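# Three arms finish hanging a door on its hinges

## Task

Using any number of the three arms (bases in the scene frame, metres, heading in degrees counter-clockwise from +x: arm1 at x=-0.36 y=+0.63 z=+0.80 heading -82; arm2 at x=+0.16 y=+0.61 z=+0.79 heading -97; arm3 at x=+0.57 y=-0.34 z=+0.73 heading +180), complete the door currently hanging on a single hinge pin so that both hinge pins are fully inserted and all blocks sit well away from the door; the result must hold without any robot supporting it, and every arm must release and back away before the scene ends.

## Robot and tools

Setup: three identical i2rt Big YAM arms named arm1, arm2 and arm3. Each has six revolute joints, a two-finger gripper and a wrist camera (arm1_cam_wrist, arm2_cam_wrist, arm3_cam_wrist). With joints 1 and 6 at zero and the hand level and forward, the camera rides above the hand looking at the fingertips. Reach is roughly 1.0 m from the joint-1 axis. Joints move at different speeds, so the hand may take a curved path between postures.

Frames: one shared scene frame, origin on the floor, +z up. The bases are at arm1 (-0.36, 0.63, 0.80) facing -82 deg, arm2 (0.16, 0.61, 0.79) facing -97 deg, arm3 (0.57, -0.34, 0.73) facing +180 deg, angles counter-clockwise from +x. The hand point lies midway between the fingertips; its z axis runs along the fingers and the fingers close along its y axis.

execute_actions: argument actions is a list holding zero or one action. An action is an object with optional keys arm1, arm2, arm3; each holds {"joints": {...}} with absolute targets by name: joint1_rad to joint6_rad in radians and gripper_m in metres (fingertip gap). Each arm gets its own object; all named motions start at once and may finish at different times. Ranges (done-tolerance in brackets): joint1_rad -2.879..2.879 (0.045), rotation about the base, positive counter-clockwise from above, zero points along the base heading; joint2_rad 0..3.141 (0.14), shoulder, zero is upper arm pointing back roughly level, increasing lifts it up and over forward; joint3_rad 0..3.019 (0.09), elbow, zero is folded, increasing opens; joint4_rad -1.692..1.57 (0.055), hand pitch, positive tips fingers up; joint5_rad -1.57..1.57 (0.03), sideways hand swing, positive to the arm's right; joint6_rad -2.094..2.094 (0.035), hand roll, positive clockwise viewed from behind; gripper_m 0..0.093 (0.003), grip force about 50-62 N per pad. One action runs at most 15 s. Optional cameras: list of camera names or "all"; omitted/null/["all"] gives every camera, [] gives none. An empty actions list only reports state and images. Any unknown key, unknown camera or out-of-range number rejects the whole call and nothing moves.

wait: seconds from 0 to 10; commands nothing, returns state and images. zoom_image: camera plus region [x0, y0, x1, y1] in pixels of that camera's latest full image (top-left origin, at most 504 by 504). read_manual: section "licences" (default) gives licence text only. finished_scene: scene integer 1 or 2; ends the scene irreversibly and reports success, so call it only once the door holds on its own and arms have let go and withdrawn.

Results: joint_positions gives current values. joint_status tells how each commanded motion ended: off_target (stopped short, may still push), contact_stop or time_out (target dropped, holds where it stopped; a timed-out joint may keep pushing toward a target clamped to within 0.375, 0.375, 0.113, 0.225, 0.075, 0.3 rad of its position for joints 1-6, and can move on its own if freed), not_followed (a self/inter-arm collision check refused that arm's joint targets, shown with a "joint command not followed" line and usually a cause; the gripper still acts, and the withheld targets may be retried with later actions). on_its_own lists what the call did not command; "held at" is the held target, not the position. The pictures line names the returned images in order. Calibration data (K, distortion, T_world_to_cam, pos_world) are given per camera; wrist-camera poses follow the arm's reported joints and can be off by a few degrees and millimetres.

Cautions: a joint or arm left out of an action may keep pushing toward its previous target without joint_status saying so; to relieve pushing, command the reported position. Tiny target changes may not move a joint. The arm does not stop on contact and can push hard. A hard press between two robots fails and ends the run; hard hits can too, and the collision check ignores fingers, gripper housings and wrist cameras and may react late. Contacts through objects do not count. Loose objects may get brief random nudges. Holding loads heats motors: MOTOR HOT appears at 85 C; at 100 C an OVER-TEMPERATURE FAULT drops that arm until cooled, and its joints report limit_stop_at_motor_heat (resend targets afterwards). A stop reported in one result cancels later execute_actions, wait and finished_scene calls in the same reply. The simulation keeps running while you compose a reply, with robots holding the last command.

Each tool is called after "Emit:" as name(argument=value, ...) on one line, values as JSON.

## Session

Emit:
execute_actions(actions=[])

Scene clock: 0.00 s.
arm1.joint_positions: joint1_rad=-0.366 joint2_rad=+0.638 joint3_rad=+1.684 joint4_rad=-1.177 joint5_rad=+0.116 joint6_rad=-0.047 gripper_m=+0.094
arm1.joint_status: not commanded
arm1.hand: x=-0.4235 y=+0.4474 z=+1.5096 quat_wxyz=(-0.362, -0.599, -0.452, +0.553) (m; scene frame)
arm2.joint_positions: joint1_rad=-0.167 joint2_rad=+0.624 joint3_rad=+1.620 joint4_rad=-1.497 joint5_rad=+0.002 joint6_rad=+0.767 gripper_m=+0.095
arm2.joint_status: not commanded
arm2.hand: x=+0.1092 y=+0.4387 z=+1.3994 quat_wxyz=(-0.436, -0.832, -0.219, +0.265) (m; scene frame)
arm3.joint_positions: joint1_rad=+0.702 joint2_rad=+0.474 joint3_rad=+1.502 joint4_rad=-1.455 joint5_rad=-0.006 joint6_rad=+0.298 gripper_m=+0.094
arm3.joint_status: not commanded
arm3.hand: x=+0.4661 y=-0.4290 z=+1.3169 quat_wxyz=(+0.261, +0.823, +0.168, -0.475) (m; scene frame)
pictures: arm1_cam_wrist, arm2_cam_wrist, arm3_cam_wrist
Images, in order (width x height): arm1_cam_wrist 672x504, arm2_cam_wrist 672x504, arm3_cam_wrist 672x504.

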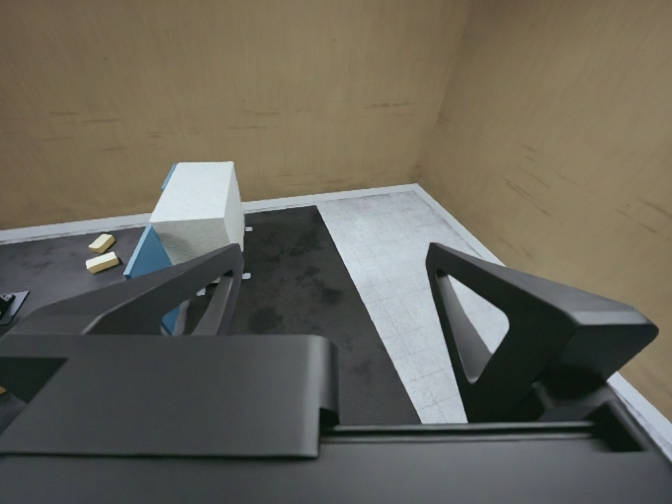

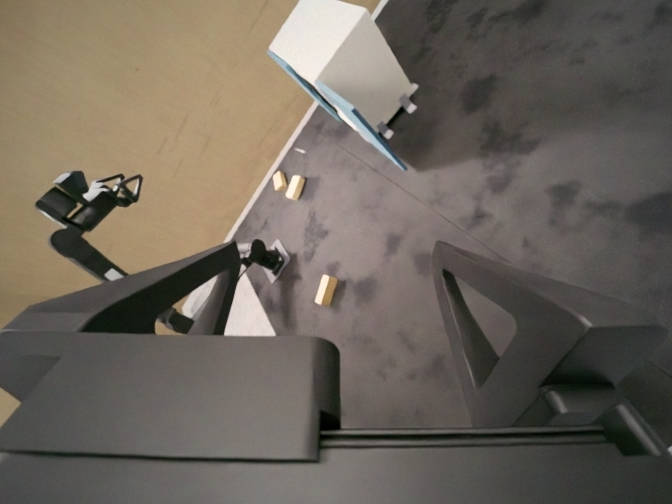

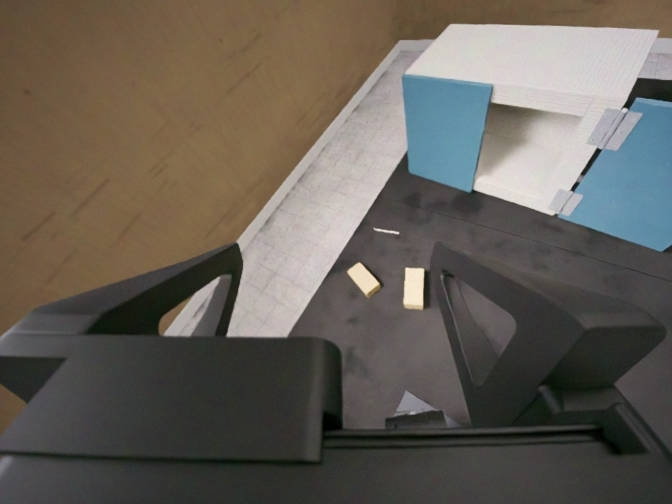

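Emit:
zoom_image(camera="arm3_cam_wrist", region=[500, 60, 672, 260])

Emit:
zoom_image(camera="arm2_cam_wrist", region=[250, 0, 450, 210])

Emit:
zoom_image(camera="arm3_cam_wrist", region=[330, 200, 450, 320])

Region (500, 60, 672, 260) of arm3_cam_wrist's 672x504 image, scaled by 2.520, with more detail than that image has; it fills the left 433 columns of this view, and the rest is white.

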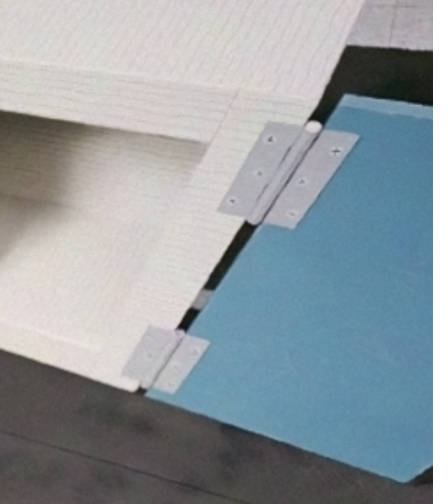

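Region (250, 0, 450, 210) of arm2_cam_wrist's 672x504 image, scaled by 2.400, with more detail than that image has; it fills the left 480 columns of this view, and the rest is white.

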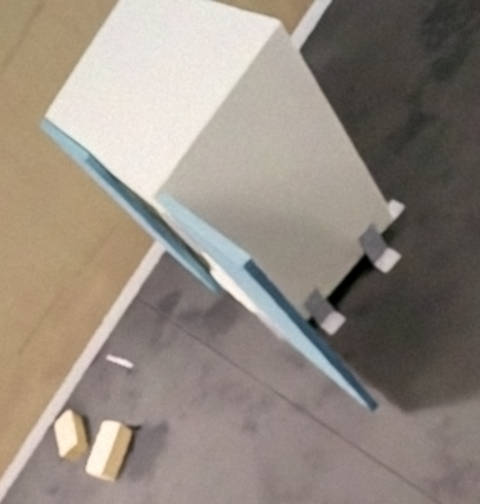

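Region (330, 200, 450, 320) of arm3_cam_wrist's 672x504 image, scaled by 4.200, with more detail than that image has.

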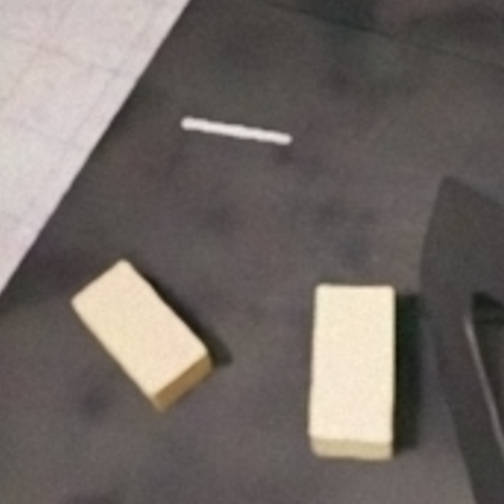

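Emit:
execute_actions(actions=[{"arm3":{"joints":{"joint1_rad":0.644,"joint2_rad":1.81,"joint3_rad":1.50,"joint4_rad":-1.261,"joint5_rad":0,"joint6_rad":-1.14,"gripper_m":0.05}},"arm2":{"joints":{"joint1_rad":0.12,"joint2_rad":1.6,"joint3_rad":1.358,"joint4_rad":1.189,"joint5_rad":0.7,"joint6_rad":0}}}], cameras=["arm3_cam_wrist"])

Emit:
execute_actions(actions=[{"arm2":{"joints":{"joint2_rad":2.297}}}], cameras=["arm2_cam_wrist","arm3_cam_wrist"])

Scene clock: 122.27 s.
arm1.joint_positions: joint1_rad=-0.366 joint2_rad=+0.638 joint3_rad=+1.684 joint4_rad=-1.177 joint5_rad=+0.116 joint6_rad=-0.047 gripper_m=+0.094
arm1.joint_status: not commanded
arm1.hand: x=-0.4235 y=+0.4474 z=+1.5096 quat_wxyz=(-0.362, -0.599, -0.452, +0.553) (m; scene frame)
arm2.joint_positions: joint1_rad=+0.119 joint2_rad=+1.601 joint3_rad=+1.351 joint4_rad=+1.166 joint5_rad=+0.697 joint6_rad=+0.011 gripper_m=+0.095
arm2.joint_status: all done
arm2.hand: x=+0.0486 y=+0.0116 z=+1.3654 quat_wxyz=(-0.555, -0.443, +0.018, +0.704) (m; scene frame)
arm3.joint_positions: joint1_rad=+0.650 joint2_rad=+1.808 joint3_rad=+1.498 joint4_rad=-1.264 joint5_rad=-0.004 joint6_rad=-1.129 gripper_m=+0.050
arm3.joint_status: all done
arm3.hand: x=+0.1388 y=-0.6658 z=+0.8489 quat_wxyz=(+0.002, +0.632, +0.775, +0.000) (m; scene frame)
pictures: arm3_cam_wrist
camera_calibration (this result's frames):
arm3_cam_wrist: T_world_to_cam=[[-0.979712, -0.200287, -0.00702689, 0.00588981], [-0.167271, 0.797893, 0.579127, 0.0661397], [-0.110385, 0.568553, -0.815207, 1.21469], [0, 0, 0, 1]] pos_world=[0.150917, -0.742208, 0.951962]
Images, in order (width x height): arm3_cam_wrist 672x504.

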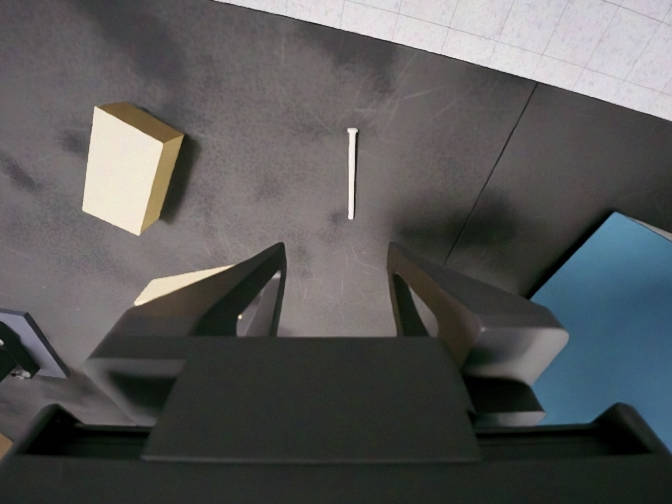

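Scene clock: 123.67 s.
arm1.joint_positions: joint1_rad=-0.366 joint2_rad=+0.638 joint3_rad=+1.684 joint4_rad=-1.177 joint5_rad=+0.116 joint6_rad=-0.047 gripper_m=+0.094
arm1.joint_status: not commanded
arm1.hand: x=-0.4235 y=+0.4474 z=+1.5096 quat_wxyz=(-0.362, -0.599, -0.452, +0.553) (m; scene frame)
arm2.joint_positions: joint1_rad=+0.119 joint2_rad=+2.313 joint3_rad=+1.348 joint4_rad=+1.179 joint5_rad=+0.698 joint6_rad=+0.010 gripper_m=+0.095
arm2.joint_status: all done
arm2.hand: x=+0.0484 y=-0.1379 z=+0.8832 quat_wxyz=(-0.369, -0.607, -0.225, +0.667) (m; scene frame)
arm3.joint_positions: joint1_rad=+0.650 joint2_rad=+1.808 joint3_rad=+1.498 joint4_rad=-1.264 joint5_rad=-0.004 joint6_rad=-1.130 gripper_m=+0.050
arm3.joint_status: not commanded
arm3.hand: x=+0.1388 y=-0.6658 z=+0.8489 quat_wxyz=(+0.002, +0.632, +0.775, +0.000) (m; scene frame)
pictures: arm2_cam_wrist, arm3_cam_wrist
camera_calibration (this result's frames):
arm2_cam_wrist: T_world_to_cam=[[-0.764011, 0.626574, -0.15392, 0.25844], [0.387306, 0.254587, -0.886103, 0.80437], [-0.516023, -0.736607, -0.437184, 0.434937], [0, 0, 0, 1]] pos_world=[0.110351, -0.0463369, 0.942681]
arm3_cam_wrist: T_world_to_cam=[[-0.979636, -0.200661, -0.00702561, 0.0056293], [-0.167574, 0.79783, 0.579126, 0.0661408], [-0.110603, 0.568509, -0.815208, 1.21469], [0, 0, 0, 1]] pos_world=[0.150946, -0.742203, 0.951962]
Images, in order (width x height): arm2_cam_wrist 672x504, arm3_cam_wrist 672x504.

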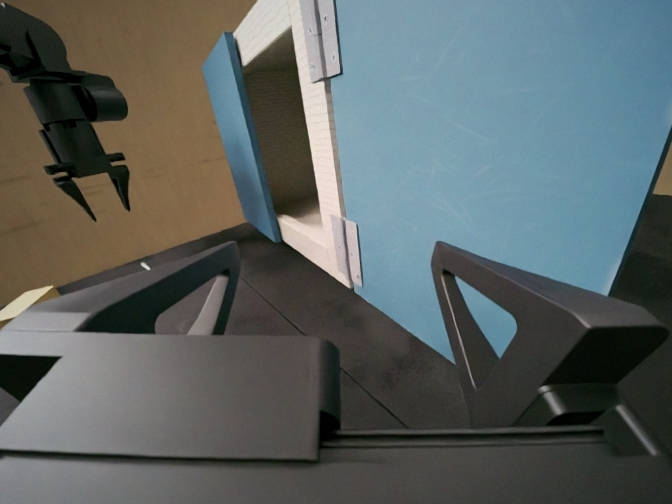

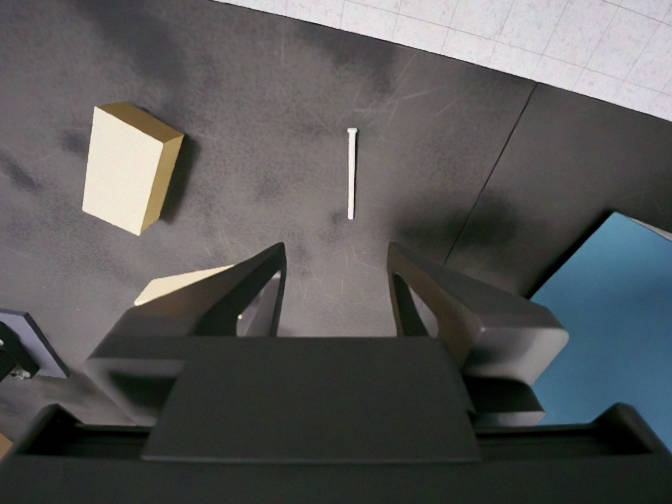

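Emit:
zoom_image(camera="arm2_cam_wrist", region=[300, 195, 400, 305])

Emit:
zoom_image(camera="arm2_cam_wrist", region=[270, 0, 390, 120])

Region (300, 195, 400, 305) of arm2_cam_wrist's 672x504 image, scaled by 4.582, with more detail than that image has; it fills the left 458 columns of this view, and the rest is white.

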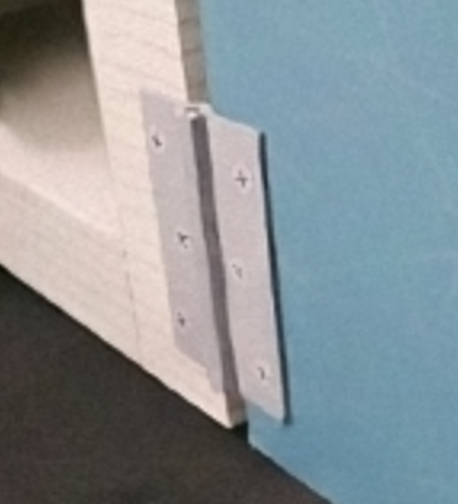

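Region (270, 0, 390, 120) of arm2_cam_wrist's 672x504 image, scaled by 4.200, with more detail than that image has.

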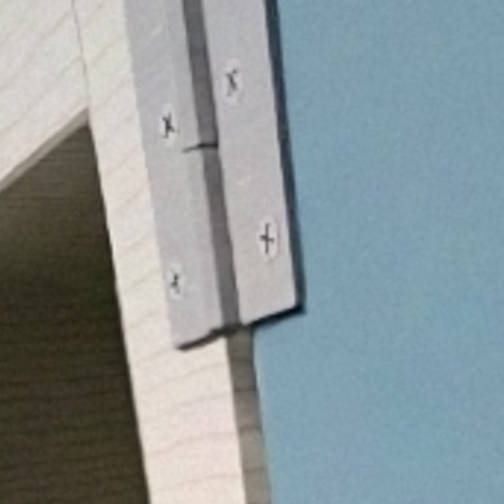

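Emit:
execute_actions(actions=[{"arm3":{"joints":{"joint1_rad":0.658,"joint2_rad":1.939,"joint3_rad":1.4375,"joint4_rad":-1.07,"joint6_rad":-1.14}},"arm2":{"joints":{"joint1_rad":0.25,"joint5_rad":0.95}},"arm1":{"joints":{"joint1_rad":0.459,"joint2_rad":1.827,"joint3_rad":1.006,"joint4_rad":0.822,"joint5_rad":0.6,"joint6_rad":0,"gripper_m":0.07}}}])

Scene clock: 200.40 s.
arm1.joint_positions: joint1_rad=+0.472 joint2_rad=+1.816 joint3_rad=+0.986 joint4_rad=+0.795 joint5_rad=+0.597 joint6_rad=-0.010 gripper_m=+0.070
arm1.joint_status: all done
arm1.hand: x=-0.0680 y=+0.0389 z=+0.9906 quat_wxyz=(-0.488, -0.495, -0.519, +0.498) (m; scene frame)
arm2.joint_positions: joint1_rad=+0.248 joint2_rad=+2.313 joint3_rad=+1.348 joint4_rad=+1.179 joint5_rad=+0.948 joint6_rad=+0.010 gripper_m=+0.095
arm2.joint_status: all done
arm2.hand: x=+0.1126 y=-0.1194 z=+0.8766 quat_wxyz=(-0.335, -0.637, -0.181, +0.671) (m; scene frame)
arm3.joint_positions: joint1_rad=+0.650 joint2_rad=+1.949 joint3_rad=+1.436 joint4_rad=-1.080 joint5_rad=-0.004 joint6_rad=-1.130 gripper_m=+0.050
arm3.joint_status: all done
arm3.hand: x=+0.1287 y=-0.6734 z=+0.7523 quat_wxyz=(+0.005, +0.632, +0.775, +0.010) (m; scene frame)
pictures: arm1_cam_wrist, arm2_cam_wrist, arm3_cam_wrist
camera_calibration (this result's frames):
arm1_cam_wrist: T_world_to_cam=[[-0.999619, -0.00275537, 0.0274768, -0.0962272], [-0.0232736, 0.619602, -0.784571, 0.75281], [-0.0148629, -0.784912, -0.619429, 0.769067], [0, 0, 0, 1]] pos_world=[-0.0672393, 0.136942, 1.06966]
arm2_cam_wrist: T_world_to_cam=[[-0.67806, 0.710172, -0.189445, 0.326279], [0.460024, 0.209021, -0.862953, 0.734988], [-0.573247, -0.672284, -0.468425, 0.520276], [0, 0, 0, 1]] pos_world=[0.181372, -0.0355693, 0.939783]
arm3_cam_wrist: T_world_to_cam=[[-0.979394, -0.200498, -0.0242631, 0.00659469], [-0.176471, 0.791156, 0.585602, 0.118265], [-0.0982164, 0.577816, -0.810236, 1.14016], [0, 0, 0, 1]] pos_world=[0.139312, -0.75105, 0.854706]
Images, in order (width x height): arm1_cam_wrist 672x504, arm2_cam_wrist 672x504, arm3_cam_wrist 672x504.

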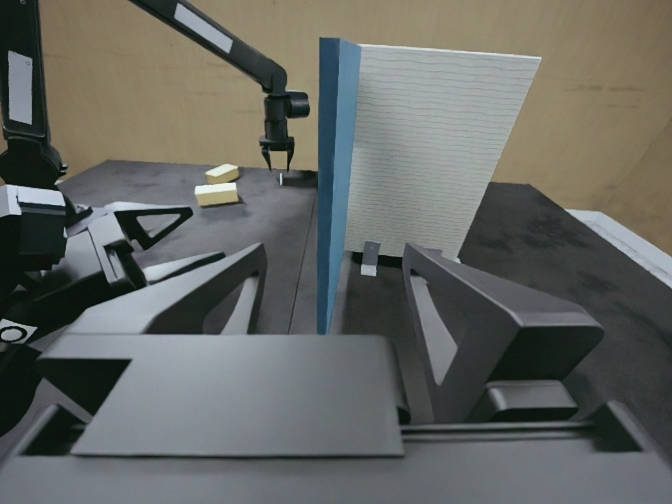

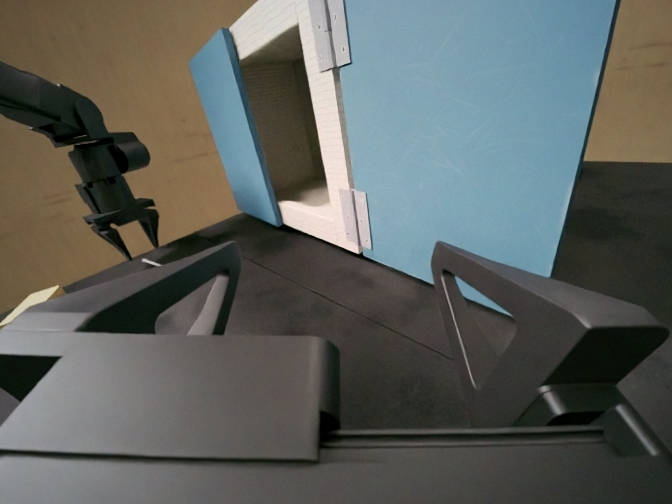

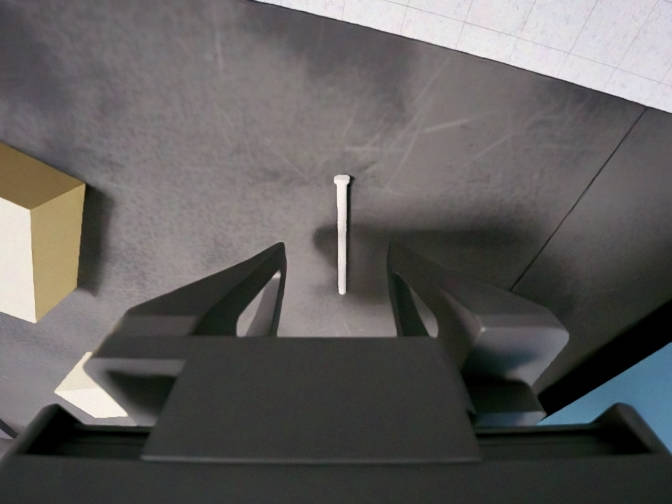

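Emit:
execute_actions(actions=[{"arm3":{"joints":{"joint1_rad":0.678,"joint2_rad":1.96,"joint4_rad":-1.027,"joint6_rad":-1.12,"gripper_m":0.03}},"arm1":{"joints":{"joint1_rad":0.40,"joint2_rad":2.03,"joint3_rad":1.325,"joint4_rad":0.74,"joint5_rad":0.64,"gripper_m":0.093}}}])

Scene clock: 237.23 s.
arm1.joint_positions: joint1_rad=+0.398 joint2_rad=+2.042 joint3_rad=+1.278 joint4_rad=+0.752 joint5_rad=+0.639 joint6_rad=-0.010 gripper_m=+0.093
arm1.joint_status: all done
arm1.hand: x=-0.0722 y=-0.0602 z=+0.9681 quat_wxyz=(-0.466, -0.522, -0.482, +0.528) (m; scene frame)
arm2.joint_positions: joint1_rad=+0.248 joint2_rad=+2.313 joint3_rad=+1.348 joint4_rad=+1.179 joint5_rad=+0.948 joint6_rad=+0.010 gripper_m=+0.095
arm2.joint_status: not commanded
arm2.hand: x=+0.1126 y=-0.1194 z=+0.8766 quat_wxyz=(-0.335, -0.637, -0.181, +0.671) (m; scene frame)
arm3.joint_positions: joint1_rad=+0.675 joint2_rad=+1.949 joint3_rad=+1.436 joint4_rad=-1.038 joint5_rad=-0.004 joint6_rad=-1.130 gripper_m=+0.030
arm3.joint_status: all done
arm3.hand: x=+0.1292 y=-0.6910 z=+0.7523 quat_wxyz=(+0.000, +0.622, +0.783, -0.011) (m; scene frame)
pictures: arm1_cam_wrist, arm2_cam_wrist, arm3_cam_wrist
camera_calibration (this result's frames):
arm1_cam_wrist: T_world_to_cam=[[-0.993532, 0.112474, 0.0156257, -0.0812171], [0.055695, 0.602583, -0.796111, 0.81227], [-0.0989571, -0.790091, -0.604949, 0.656926], [0, 0, 0, 1]] pos_world=[-0.0609236, 0.0387064, 1.04533]
arm2_cam_wrist: T_world_to_cam=[[-0.67806, 0.710172, -0.189445, 0.326279], [0.460024, 0.209021, -0.862953, 0.734988], [-0.573247, -0.672284, -0.468425, 0.520276], [0, 0, 0, 1]] pos_world=[0.181372, -0.0355693, 0.939783]
arm3_cam_wrist: T_world_to_cam=[[-0.974132, -0.225564, 0.0137032, -0.0429729], [-0.177544, 0.801448, 0.571104, 0.150415], [-0.139803, 0.553898, -0.820763, 1.14714], [0, 0, 0, 1]] pos_world=[0.145218, -0.765644, 0.85622]
Images, in order (width x height): arm1_cam_wrist 672x504, arm2_cam_wrist 672x504, arm3_cam_wrist 672x504.

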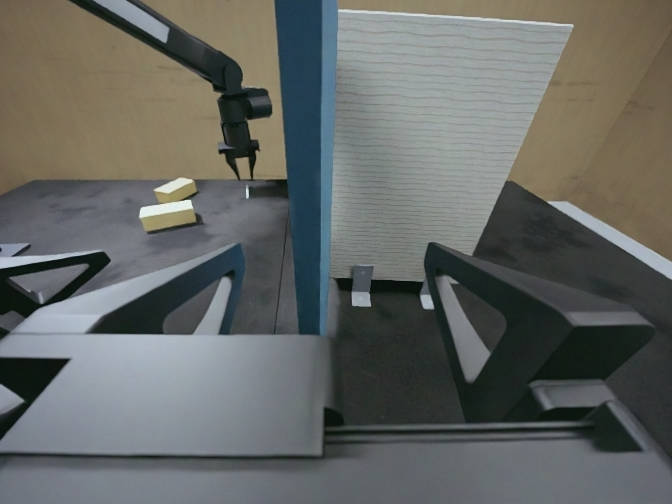

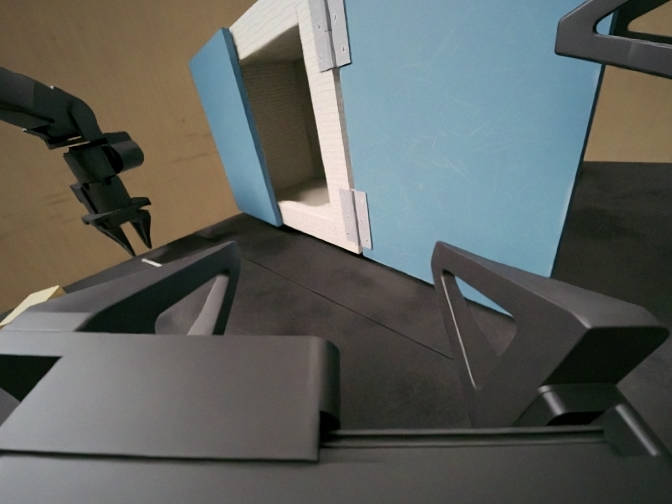

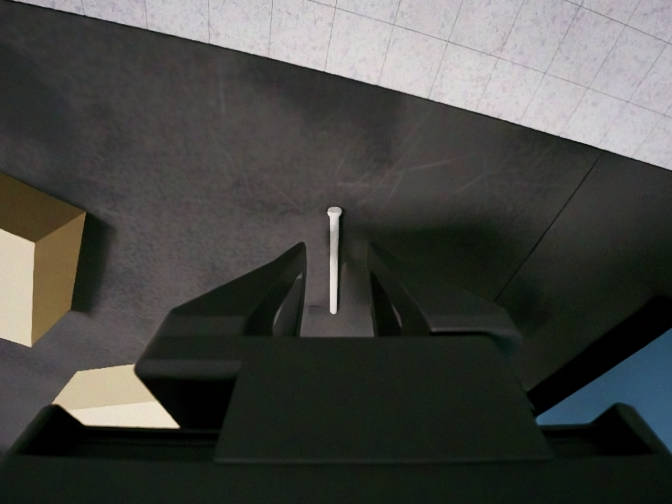

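Emit:
execute_actions(actions=[{"arm3":{"joints":{"joint2_rad":1.972}},"arm1":{"joints":{"joint1_rad":0.42,"joint3_rad":1.36,"joint4_rad":0.72}}}])

Scene clock: 244.10 s.
arm1.joint_positions: joint1_rad=+0.408 joint2_rad=+2.042 joint3_rad=+1.310 joint4_rad=+0.737 joint5_rad=+0.639 joint6_rad=-0.010 gripper_m=+0.093
arm1.joint_status: all done
arm1.hand: x=-0.0612 y=-0.0645 z=+0.9805 quat_wxyz=(-0.474, -0.518, -0.479, +0.527) (m; scene frame)
arm2.joint_positions: joint1_rad=+0.248 joint2_rad=+2.313 joint3_rad=+1.348 joint4_rad=+1.179 joint5_rad=+0.948 joint6_rad=+0.010 gripper_m=+0.095
arm2.joint_status: not commanded
arm2.hand: x=+0.1126 y=-0.1194 z=+0.8766 quat_wxyz=(-0.335, -0.637, -0.181, +0.671) (m; scene frame)
arm3.joint_positions: joint1_rad=+0.675 joint2_rad=+1.949 joint3_rad=+1.436 joint4_rad=-1.038 joint5_rad=-0.004 joint6_rad=-1.130 gripper_m=+0.030
arm3.joint_status: all done
arm3.hand: x=+0.1292 y=-0.6910 z=+0.7523 quat_wxyz=(+0.000, +0.622, +0.783, -0.011) (m; scene frame)
pictures: arm1_cam_wrist, arm2_cam_wrist, arm3_cam_wrist
camera_calibration (this result's frames):
arm1_cam_wrist: T_world_to_cam=[[-0.994659, 0.103058, 0.00570571, -0.0609603], [0.0567181, 0.591927, -0.803994, 0.831221], [-0.086235, -0.799376, -0.59461, 0.652132], [0, 0, 0, 1]] pos_world=[-0.0515433, 0.0355595, 1.05641]
arm2_cam_wrist: T_world_to_cam=[[-0.67806, 0.710172, -0.189445, 0.326279], [0.460024, 0.209021, -0.862953, 0.734988], [-0.573247, -0.672284, -0.468425, 0.520276], [0, 0, 0, 1]] pos_world=[0.181372, -0.0355693, 0.939783]
arm3_cam_wrist: T_world_to_cam=[[-0.974132, -0.225564, 0.0137032, -0.0429729], [-0.177544, 0.801448, 0.571104, 0.150415], [-0.139803, 0.553898, -0.820763, 1.14714], [0, 0, 0, 1]] pos_world=[0.145218, -0.765644, 0.85622]
Images, in order (width x height): arm1_cam_wrist 672x504, arm2_cam_wrist 672x504, arm3_cam_wrist 672x504.

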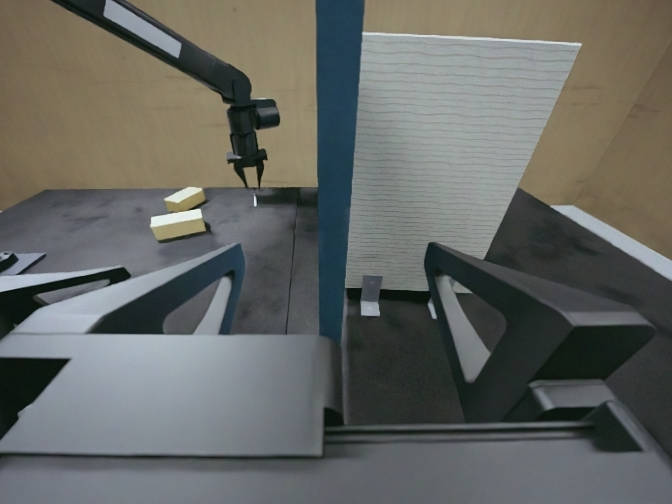

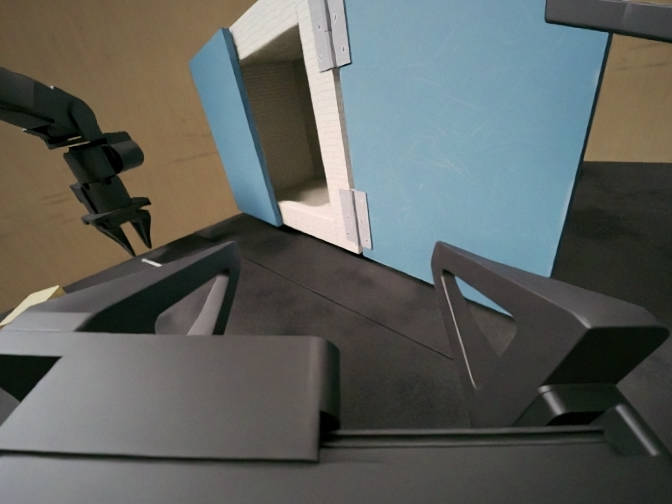

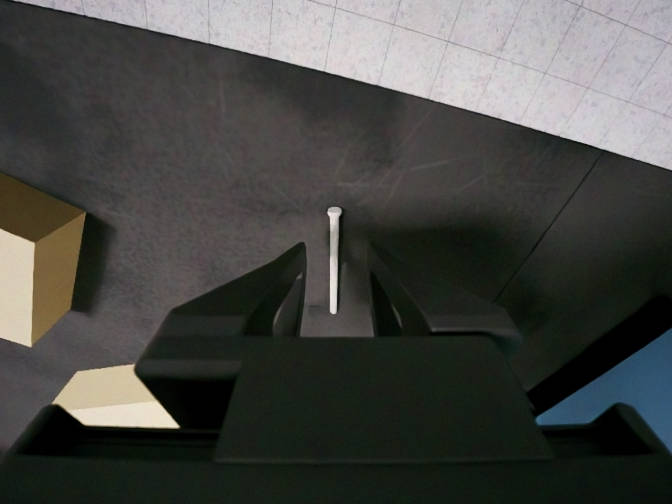

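Emit:
execute_actions(actions=[{"arm3":{"joints":{"joint2_rad":1.95,"joint3_rad":1.403,"joint4_rad":-0.995}}}], cameras=["arm2_cam_wrist","arm3_cam_wrist"])

Emit:
zoom_image(camera="arm2_cam_wrist", region=[90, 200, 190, 290])

Scene clock: 252.77 s.
arm1.joint_positions: joint1_rad=+0.408 joint2_rad=+2.042 joint3_rad=+1.310 joint4_rad=+0.737 joint5_rad=+0.639 joint6_rad=-0.010 gripper_m=+0.093
arm1.joint_status: not commanded
arm1.hand: x=-0.0612 y=-0.0645 z=+0.9805 quat_wxyz=(-0.474, -0.518, -0.479, +0.527) (m; scene frame)
arm2.joint_positions: joint1_rad=+0.248 joint2_rad=+2.313 joint3_rad=+1.348 joint4_rad=+1.179 joint5_rad=+0.948 joint6_rad=+0.010 gripper_m=+0.095
arm2.joint_status: not commanded
arm2.hand: x=+0.1126 y=-0.1194 z=+0.8766 quat_wxyz=(-0.335, -0.637, -0.181, +0.671) (m; scene frame)
arm3.joint_positions: joint1_rad=+0.675 joint2_rad=+1.949 joint3_rad=+1.411 joint4_rad=-1.006 joint5_rad=-0.004 joint6_rad=-1.130 gripper_m=+0.030
arm3.joint_status: all done
arm3.hand: x=+0.1315 y=-0.6892 z=+0.7443 quat_wxyz=(-0.001, +0.622, +0.783, -0.014) (m; scene frame)
pictures: arm2_cam_wrist, arm3_cam_wrist
camera_calibration (this result's frames):
arm2_cam_wrist: T_world_to_cam=[[-0.67806, 0.710172, -0.189445, 0.326279], [0.460024, 0.209021, -0.862953, 0.734988], [-0.573247, -0.672284, -0.468425, 0.520276], [0, 0, 0, 1]] pos_world=[0.181372, -0.0355693, 0.939783]
arm3_cam_wrist: T_world_to_cam=[[-0.974037, -0.225481, 0.0202533, -0.0450845], [-0.174301, 0.804012, 0.568492, 0.157259], [-0.144468, 0.550202, -0.822439, 1.13919], [0, 0, 0, 1]] pos_world=[0.148074, -0.763391, 0.84843]
Images, in order (width x height): arm2_cam_wrist 672x504, arm3_cam_wrist 672x504.

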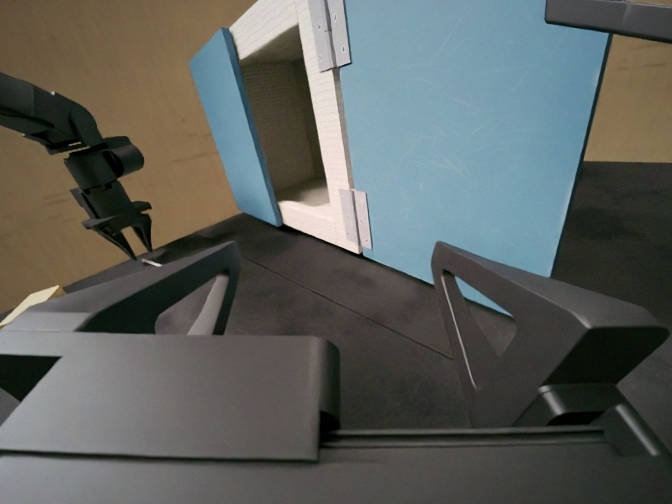

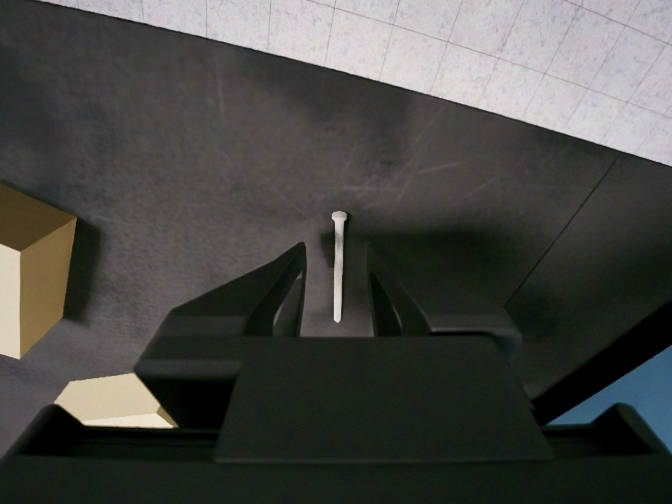

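Region (90, 200, 190, 290) of arm2_cam_wrist's 672x504 image, scaled by 5.040, with more detail than that image has; it fills the top 454 rows of this view, and the rest is white.

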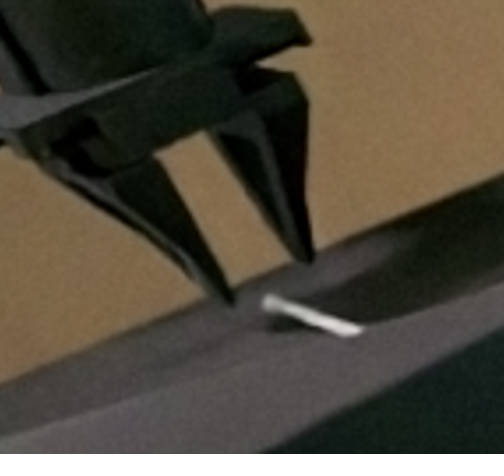

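Emit:
execute_actions(actions=[{"arm3":{"joints":{"joint1_rad":0.655,"joint3_rad":1.365,"joint4_rad":-0.955}}}], cameras=["arm2_cam_wrist","arm3_cam_wrist"])

Emit:
zoom_image(camera="arm2_cam_wrist", region=[90, 200, 190, 290])

Scene clock: 266.20 s.
arm1.joint_positions: joint1_rad=+0.408 joint2_rad=+2.042 joint3_rad=+1.310 joint4_rad=+0.737 joint5_rad=+0.639 joint6_rad=-0.010 gripper_m=+0.093
arm1.joint_status: not commanded
arm1.hand: x=-0.0612 y=-0.0645 z=+0.9805 quat_wxyz=(-0.474, -0.518, -0.479, +0.527) (m; scene frame)
arm2.joint_positions: joint1_rad=+0.248 joint2_rad=+2.313 joint3_rad=+1.348 joint4_rad=+1.179 joint5_rad=+0.948 joint6_rad=+0.010 gripper_m=+0.095
arm2.joint_status: not commanded
arm2.hand: x=+0.1126 y=-0.1194 z=+0.8766 quat_wxyz=(-0.335, -0.637, -0.181, +0.671) (m; scene frame)
arm3.joint_positions: joint1_rad=+0.660 joint2_rad=+1.949 joint3_rad=+1.372 joint4_rad=-0.966 joint5_rad=-0.004 joint6_rad=-1.130 gripper_m=+0.030
arm3.joint_status: all done
arm3.hand: x=+0.1326 y=-0.6779 z=+0.7314 quat_wxyz=(-0.001, +0.628, +0.778, -0.015) (m; scene frame)
pictures: arm2_cam_wrist, arm3_cam_wrist
camera_calibration (this result's frames):
arm2_cam_wrist: T_world_to_cam=[[-0.67806, 0.710172, -0.189445, 0.326279], [0.460024, 0.209021, -0.862953, 0.734988], [-0.573247, -0.672284, -0.468425, 0.520276], [0, 0, 0, 1]] pos_world=[0.181372, -0.0355693, 0.939783]
arm3_cam_wrist: T_world_to_cam=[[-0.977272, -0.210955, 0.0209189, -0.0314298], [-0.161992, 0.806789, 0.568199, 0.156138], [-0.136742, 0.551896, -0.822625, 1.1228], [0, 0, 0, 1]] pos_world=[0.148111, -0.75227, 0.835584]
Images, in order (width x height): arm2_cam_wrist 672x504, arm3_cam_wrist 672x504.

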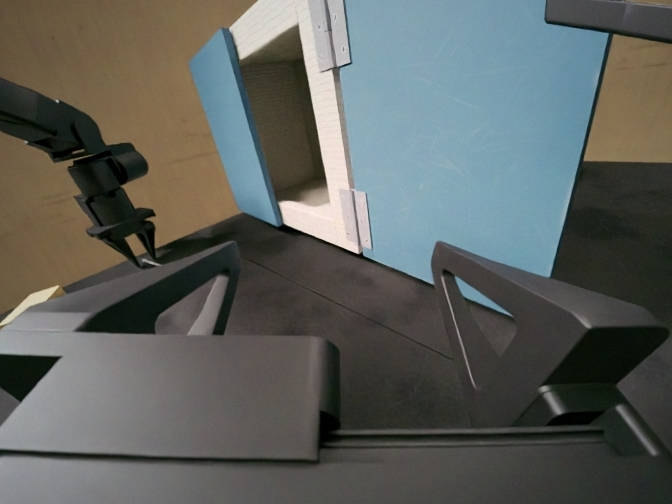

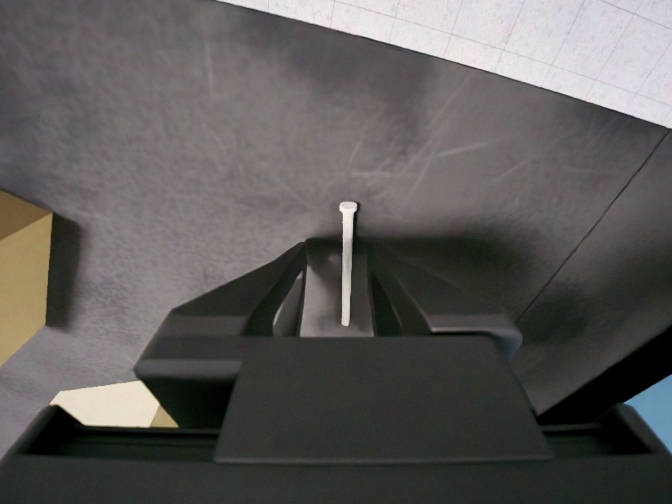

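Region (90, 200, 190, 290) of arm2_cam_wrist's 672x504 image, scaled by 5.040, with more detail than that image has; it fills the top 454 rows of this view, and the rest is white.

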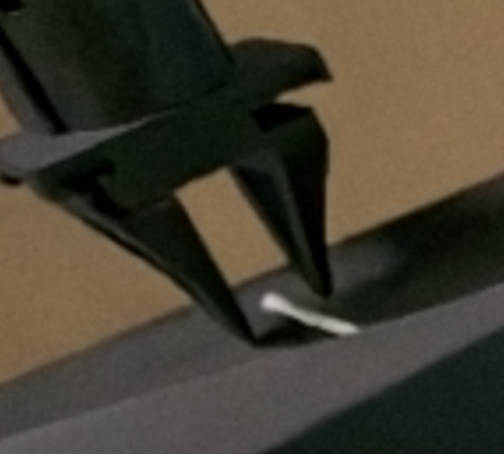

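Emit:
execute_actions(actions=[{"arm3":{"joints":{"joint3_rad":1.354}}}], cameras=[])

Emit:
execute_actions(actions=[{"arm3":{"joints":{"gripper_m":0.0}}}], cameras=["arm3_cam_wrist"])

Scene clock: 270.97 s.
arm1.joint_positions: joint1_rad=+0.408 joint2_rad=+2.042 joint3_rad=+1.310 joint4_rad=+0.737 joint5_rad=+0.639 joint6_rad=-0.010 gripper_m=+0.093
arm1.joint_status: not commanded
arm1.hand: x=-0.0612 y=-0.0645 z=+0.9805 quat_wxyz=(-0.474, -0.518, -0.479, +0.527) (m; scene frame)
arm2.joint_positions: joint1_rad=+0.248 joint2_rad=+2.313 joint3_rad=+1.348 joint4_rad=+1.179 joint5_rad=+0.948 joint6_rad=+0.010 gripper_m=+0.095
arm2.joint_status: not commanded
arm2.hand: x=+0.1126 y=-0.1194 z=+0.8766 quat_wxyz=(-0.335, -0.637, -0.181, +0.671) (m; scene frame)
arm3.joint_positions: joint1_rad=+0.660 joint2_rad=+1.949 joint3_rad=+1.364 joint4_rad=-0.965 joint5_rad=-0.004 joint6_rad=-1.130 gripper_m=+0.030
arm3.joint_status: all done
arm3.hand: x=+0.1352 y=-0.6759 z=+0.7289 quat_wxyz=(+0.000, +0.628, +0.778, -0.011) (m; scene frame)
pictures: none
No camera images: the call's "cameras" was empty. Leave "cameras" out to get every camera's image.

Scene clock: 271.50 s.
arm1.joint_positions: joint1_rad=+0.408 joint2_rad=+2.042 joint3_rad=+1.310 joint4_rad=+0.737 joint5_rad=+0.639 joint6_rad=-0.010 gripper_m=+0.093
arm1.joint_status: not commanded
arm1.hand: x=-0.0612 y=-0.0645 z=+0.9805 quat_wxyz=(-0.474, -0.518, -0.479, +0.527) (m; scene frame)
arm2.joint_positions: joint1_rad=+0.248 joint2_rad=+2.313 joint3_rad=+1.348 joint4_rad=+1.179 joint5_rad=+0.948 joint6_rad=+0.010 gripper_m=+0.095
arm2.joint_status: not commanded
arm2.hand: x=+0.1126 y=-0.1194 z=+0.8766 quat_wxyz=(-0.335, -0.637, -0.181, +0.671) (m; scene frame)
arm3.joint_positions: joint1_rad=+0.660 joint2_rad=+1.949 joint3_rad=+1.364 joint4_rad=-0.965 joint5_rad=-0.003 joint6_rad=-1.130 gripper_m=+0.002
arm3.joint_status: all done
arm3.hand: x=+0.1352 y=-0.6759 z=+0.7289 quat_wxyz=(-0.001, +0.628, +0.778, -0.011) (m; scene frame)
pictures: arm3_cam_wrist
camera_calibration (this result's frames):
arm3_cam_wrist: T_world_to_cam=[[-0.977366, -0.211032, 0.0148768, -0.0240723], [-0.164959, 0.804235, 0.570959, 0.152973], [-0.132455, 0.555582, -0.820844, 1.12059], [0, 0, 0, 1]] pos_world=[0.150135, -0.750686, 0.832848]
Images, in order (width x height): arm3_cam_wrist 672x504.

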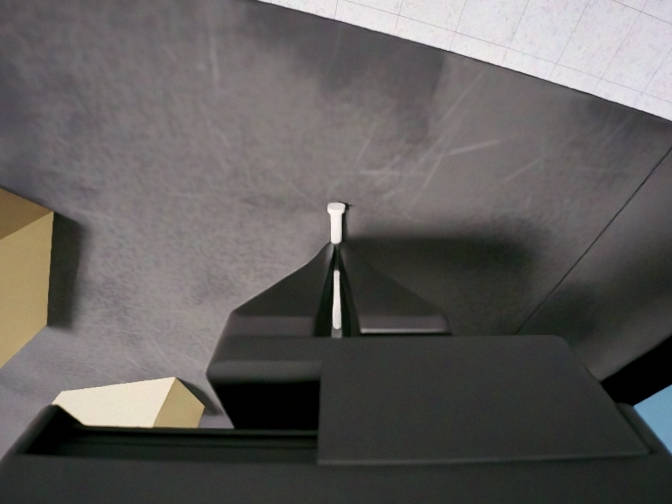

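Emit:
execute_actions(actions=[], cameras=["arm3_cam_wrist","arm2_cam_wrist"])

Emit:
zoom_image(camera="arm3_cam_wrist", region=[290, 190, 390, 340])

Scene clock: 276.43 s.
arm1.joint_positions: joint1_rad=+0.408 joint2_rad=+2.042 joint3_rad=+1.310 joint4_rad=+0.737 joint5_rad=+0.639 joint6_rad=-0.010 gripper_m=+0.093
arm1.joint_status: not commanded
arm1.hand: x=-0.0612 y=-0.0645 z=+0.9805 quat_wxyz=(-0.474, -0.518, -0.479, +0.527) (m; scene frame)
arm2.joint_positions: joint1_rad=+0.248 joint2_rad=+2.313 joint3_rad=+1.348 joint4_rad=+1.179 joint5_rad=+0.948 joint6_rad=+0.010 gripper_m=+0.095
arm2.joint_status: not commanded
arm2.hand: x=+0.1126 y=-0.1194 z=+0.8766 quat_wxyz=(-0.335, -0.637, -0.181, +0.671) (m; scene frame)
arm3.joint_positions: joint1_rad=+0.660 joint2_rad=+1.949 joint3_rad=+1.364 joint4_rad=-0.965 joint5_rad=-0.003 joint6_rad=-1.130 gripper_m=+0.002
arm3.joint_status: all done
arm3.hand: x=+0.1352 y=-0.6759 z=+0.7289 quat_wxyz=(-0.001, +0.628, +0.778, -0.011) (m; scene frame)
pictures: arm2_cam_wrist, arm3_cam_wrist
camera_calibration (this result's frames):
arm2_cam_wrist: T_world_to_cam=[[-0.67806, 0.710172, -0.189445, 0.326279], [0.460024, 0.209021, -0.862953, 0.734988], [-0.573247, -0.672284, -0.468425, 0.520276], [0, 0, 0, 1]] pos_world=[0.181372, -0.0355693, 0.939783]
arm3_cam_wrist: T_world_to_cam=[[-0.977366, -0.211032, 0.0148768, -0.0240723], [-0.164959, 0.804235, 0.570959, 0.152973], [-0.132455, 0.555582, -0.820844, 1.12059], [0, 0, 0, 1]] pos_world=[0.150135, -0.750686, 0.832848]
Images, in order (width x height): arm2_cam_wrist 672x504, arm3_cam_wrist 672x504.

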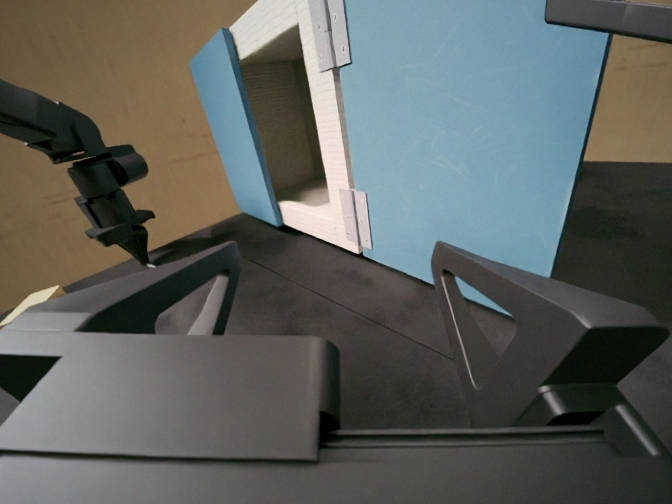

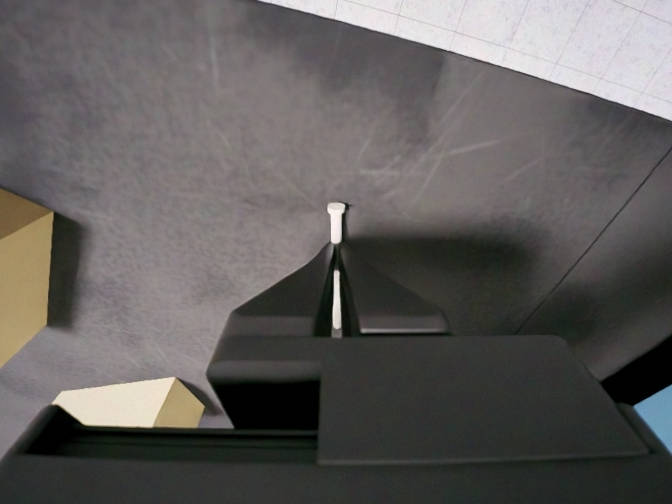

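Region (290, 190, 390, 340) of arm3_cam_wrist's 672x504 image, scaled by 3.360, with more detail than that image has.

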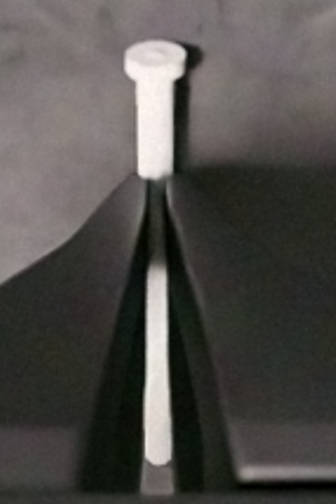

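Emit:
execute_actions(actions=[{"arm3":{"joints":{"gripper_m":0.018}}}], cameras=[])

Emit:
execute_actions(actions=[{"arm3":{"joints":{"joint3_rad":1.338,"joint4_rad":-0.93}}}], cameras=["arm3_cam_wrist"])

Scene clock: 280.87 s.
arm1.joint_positions: joint1_rad=+0.408 joint2_rad=+2.042 joint3_rad=+1.310 joint4_rad=+0.737 joint5_rad=+0.639 joint6_rad=-0.010 gripper_m=+0.093
arm1.joint_status: not commanded
arm1.hand: x=-0.0612 y=-0.0645 z=+0.9805 quat_wxyz=(-0.474, -0.518, -0.479, +0.527) (m; scene frame)
arm2.joint_positions: joint1_rad=+0.248 joint2_rad=+2.313 joint3_rad=+1.348 joint4_rad=+1.179 joint5_rad=+0.948 joint6_rad=+0.010 gripper_m=+0.095
arm2.joint_status: not commanded
arm2.hand: x=+0.1126 y=-0.1194 z=+0.8766 quat_wxyz=(-0.335, -0.637, -0.181, +0.671) (m; scene frame)
arm3.joint_positions: joint1_rad=+0.660 joint2_rad=+1.949 joint3_rad=+1.364 joint4_rad=-0.965 joint5_rad=-0.003 joint6_rad=-1.130 gripper_m=+0.018
arm3.joint_status: all done
arm3.hand: x=+0.1352 y=-0.6759 z=+0.7289 quat_wxyz=(-0.001, +0.628, +0.778, -0.011) (m; scene frame)
pictures: none
No camera images: the call's "cameras" was empty. Leave "cameras" out to get every camera's image.

Scene clock: 281.37 s.
arm1.joint_positions: joint1_rad=+0.408 joint2_rad=+2.042 joint3_rad=+1.310 joint4_rad=+0.737 joint5_rad=+0.639 joint6_rad=-0.010 gripper_m=+0.093
arm1.joint_status: not commanded
arm1.hand: x=-0.0612 y=-0.0645 z=+0.9805 quat_wxyz=(-0.474, -0.518, -0.479, +0.527) (m; scene frame)
arm2.joint_positions: joint1_rad=+0.248 joint2_rad=+2.313 joint3_rad=+1.348 joint4_rad=+1.179 joint5_rad=+0.948 joint6_rad=+0.010 gripper_m=+0.095
arm2.joint_status: not commanded
arm2.hand: x=+0.1126 y=-0.1194 z=+0.8766 quat_wxyz=(-0.335, -0.637, -0.181, +0.671) (m; scene frame)
arm3.joint_positions: joint1_rad=+0.660 joint2_rad=+1.948 joint3_rad=+1.355 joint4_rad=-0.945 joint5_rad=-0.003 joint6_rad=-1.130 gripper_m=+0.018
arm3.joint_status: all done
arm3.hand: x=+0.1342 y=-0.6766 z=+0.7272 quat_wxyz=(-0.002, +0.628, +0.778, -0.018) (m; scene frame)
pictures: arm3_cam_wrist
camera_calibration (this result's frames):
arm3_cam_wrist: T_world_to_cam=[[-0.977147, -0.21085, 0.0269415, -0.0338154], [-0.158928, 0.80886, 0.566116, 0.160222], [-0.141158, 0.548897, -0.823885, 1.11833], [0, 0, 0, 1]] pos_world=[0.150282, -0.750575, 0.831583]
Images, in order (width x height): arm3_cam_wrist 672x504.

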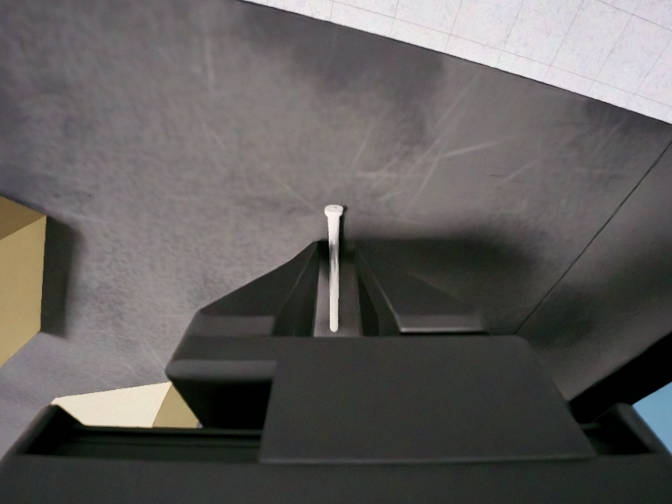

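Contact with the table now. Ease and close.

Emit:
execute_actions(actions=[{"arm3":{"joints":{"joint3_rad":1.35,"gripper_m":0.0}}}], cameras=["arm3_cam_wrist"])

Scene clock: 284.83 s.
arm1.joint_positions: joint1_rad=+0.408 joint2_rad=+2.042 joint3_rad=+1.310 joint4_rad=+0.737 joint5_rad=+0.639 joint6_rad=-0.010 gripper_m=+0.093
arm1.joint_status: not commanded
arm1.hand: x=-0.0612 y=-0.0645 z=+0.9805 quat_wxyz=(-0.474, -0.518, -0.479, +0.527) (m; scene frame)
arm2.joint_positions: joint1_rad=+0.248 joint2_rad=+2.313 joint3_rad=+1.348 joint4_rad=+1.179 joint5_rad=+0.948 joint6_rad=+0.010 gripper_m=+0.095
arm2.joint_status: not commanded
arm2.hand: x=+0.1126 y=-0.1194 z=+0.8766 quat_wxyz=(-0.335, -0.637, -0.181, +0.671) (m; scene frame)
arm3.joint_positions: joint1_rad=+0.660 joint2_rad=+1.948 joint3_rad=+1.355 joint4_rad=-0.941 joint5_rad=-0.003 joint6_rad=-1.130 gripper_m=+0.002
arm3.joint_status: all done
arm3.hand: x=+0.1335 y=-0.6771 z=+0.7273 quat_wxyz=(-0.003, +0.628, +0.778, -0.019) (m; scene frame)
pictures: arm3_cam_wrist
camera_calibration (this result's frames):
arm3_cam_wrist: T_world_to_cam=[[-0.97707, -0.210788, 0.0300432, -0.0368021], [-0.157386, 0.810043, 0.564854, 0.162026], [-0.143401, 0.547174, -0.824644, 1.11823], [0, 0, 0, 1]] pos_world=[0.149897, -0.75087, 0.831724]
Images, in order (width x height): arm3_cam_wrist 672x504.

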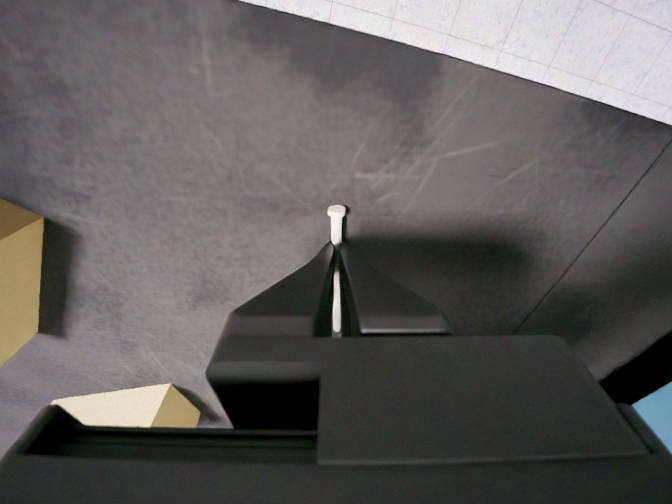

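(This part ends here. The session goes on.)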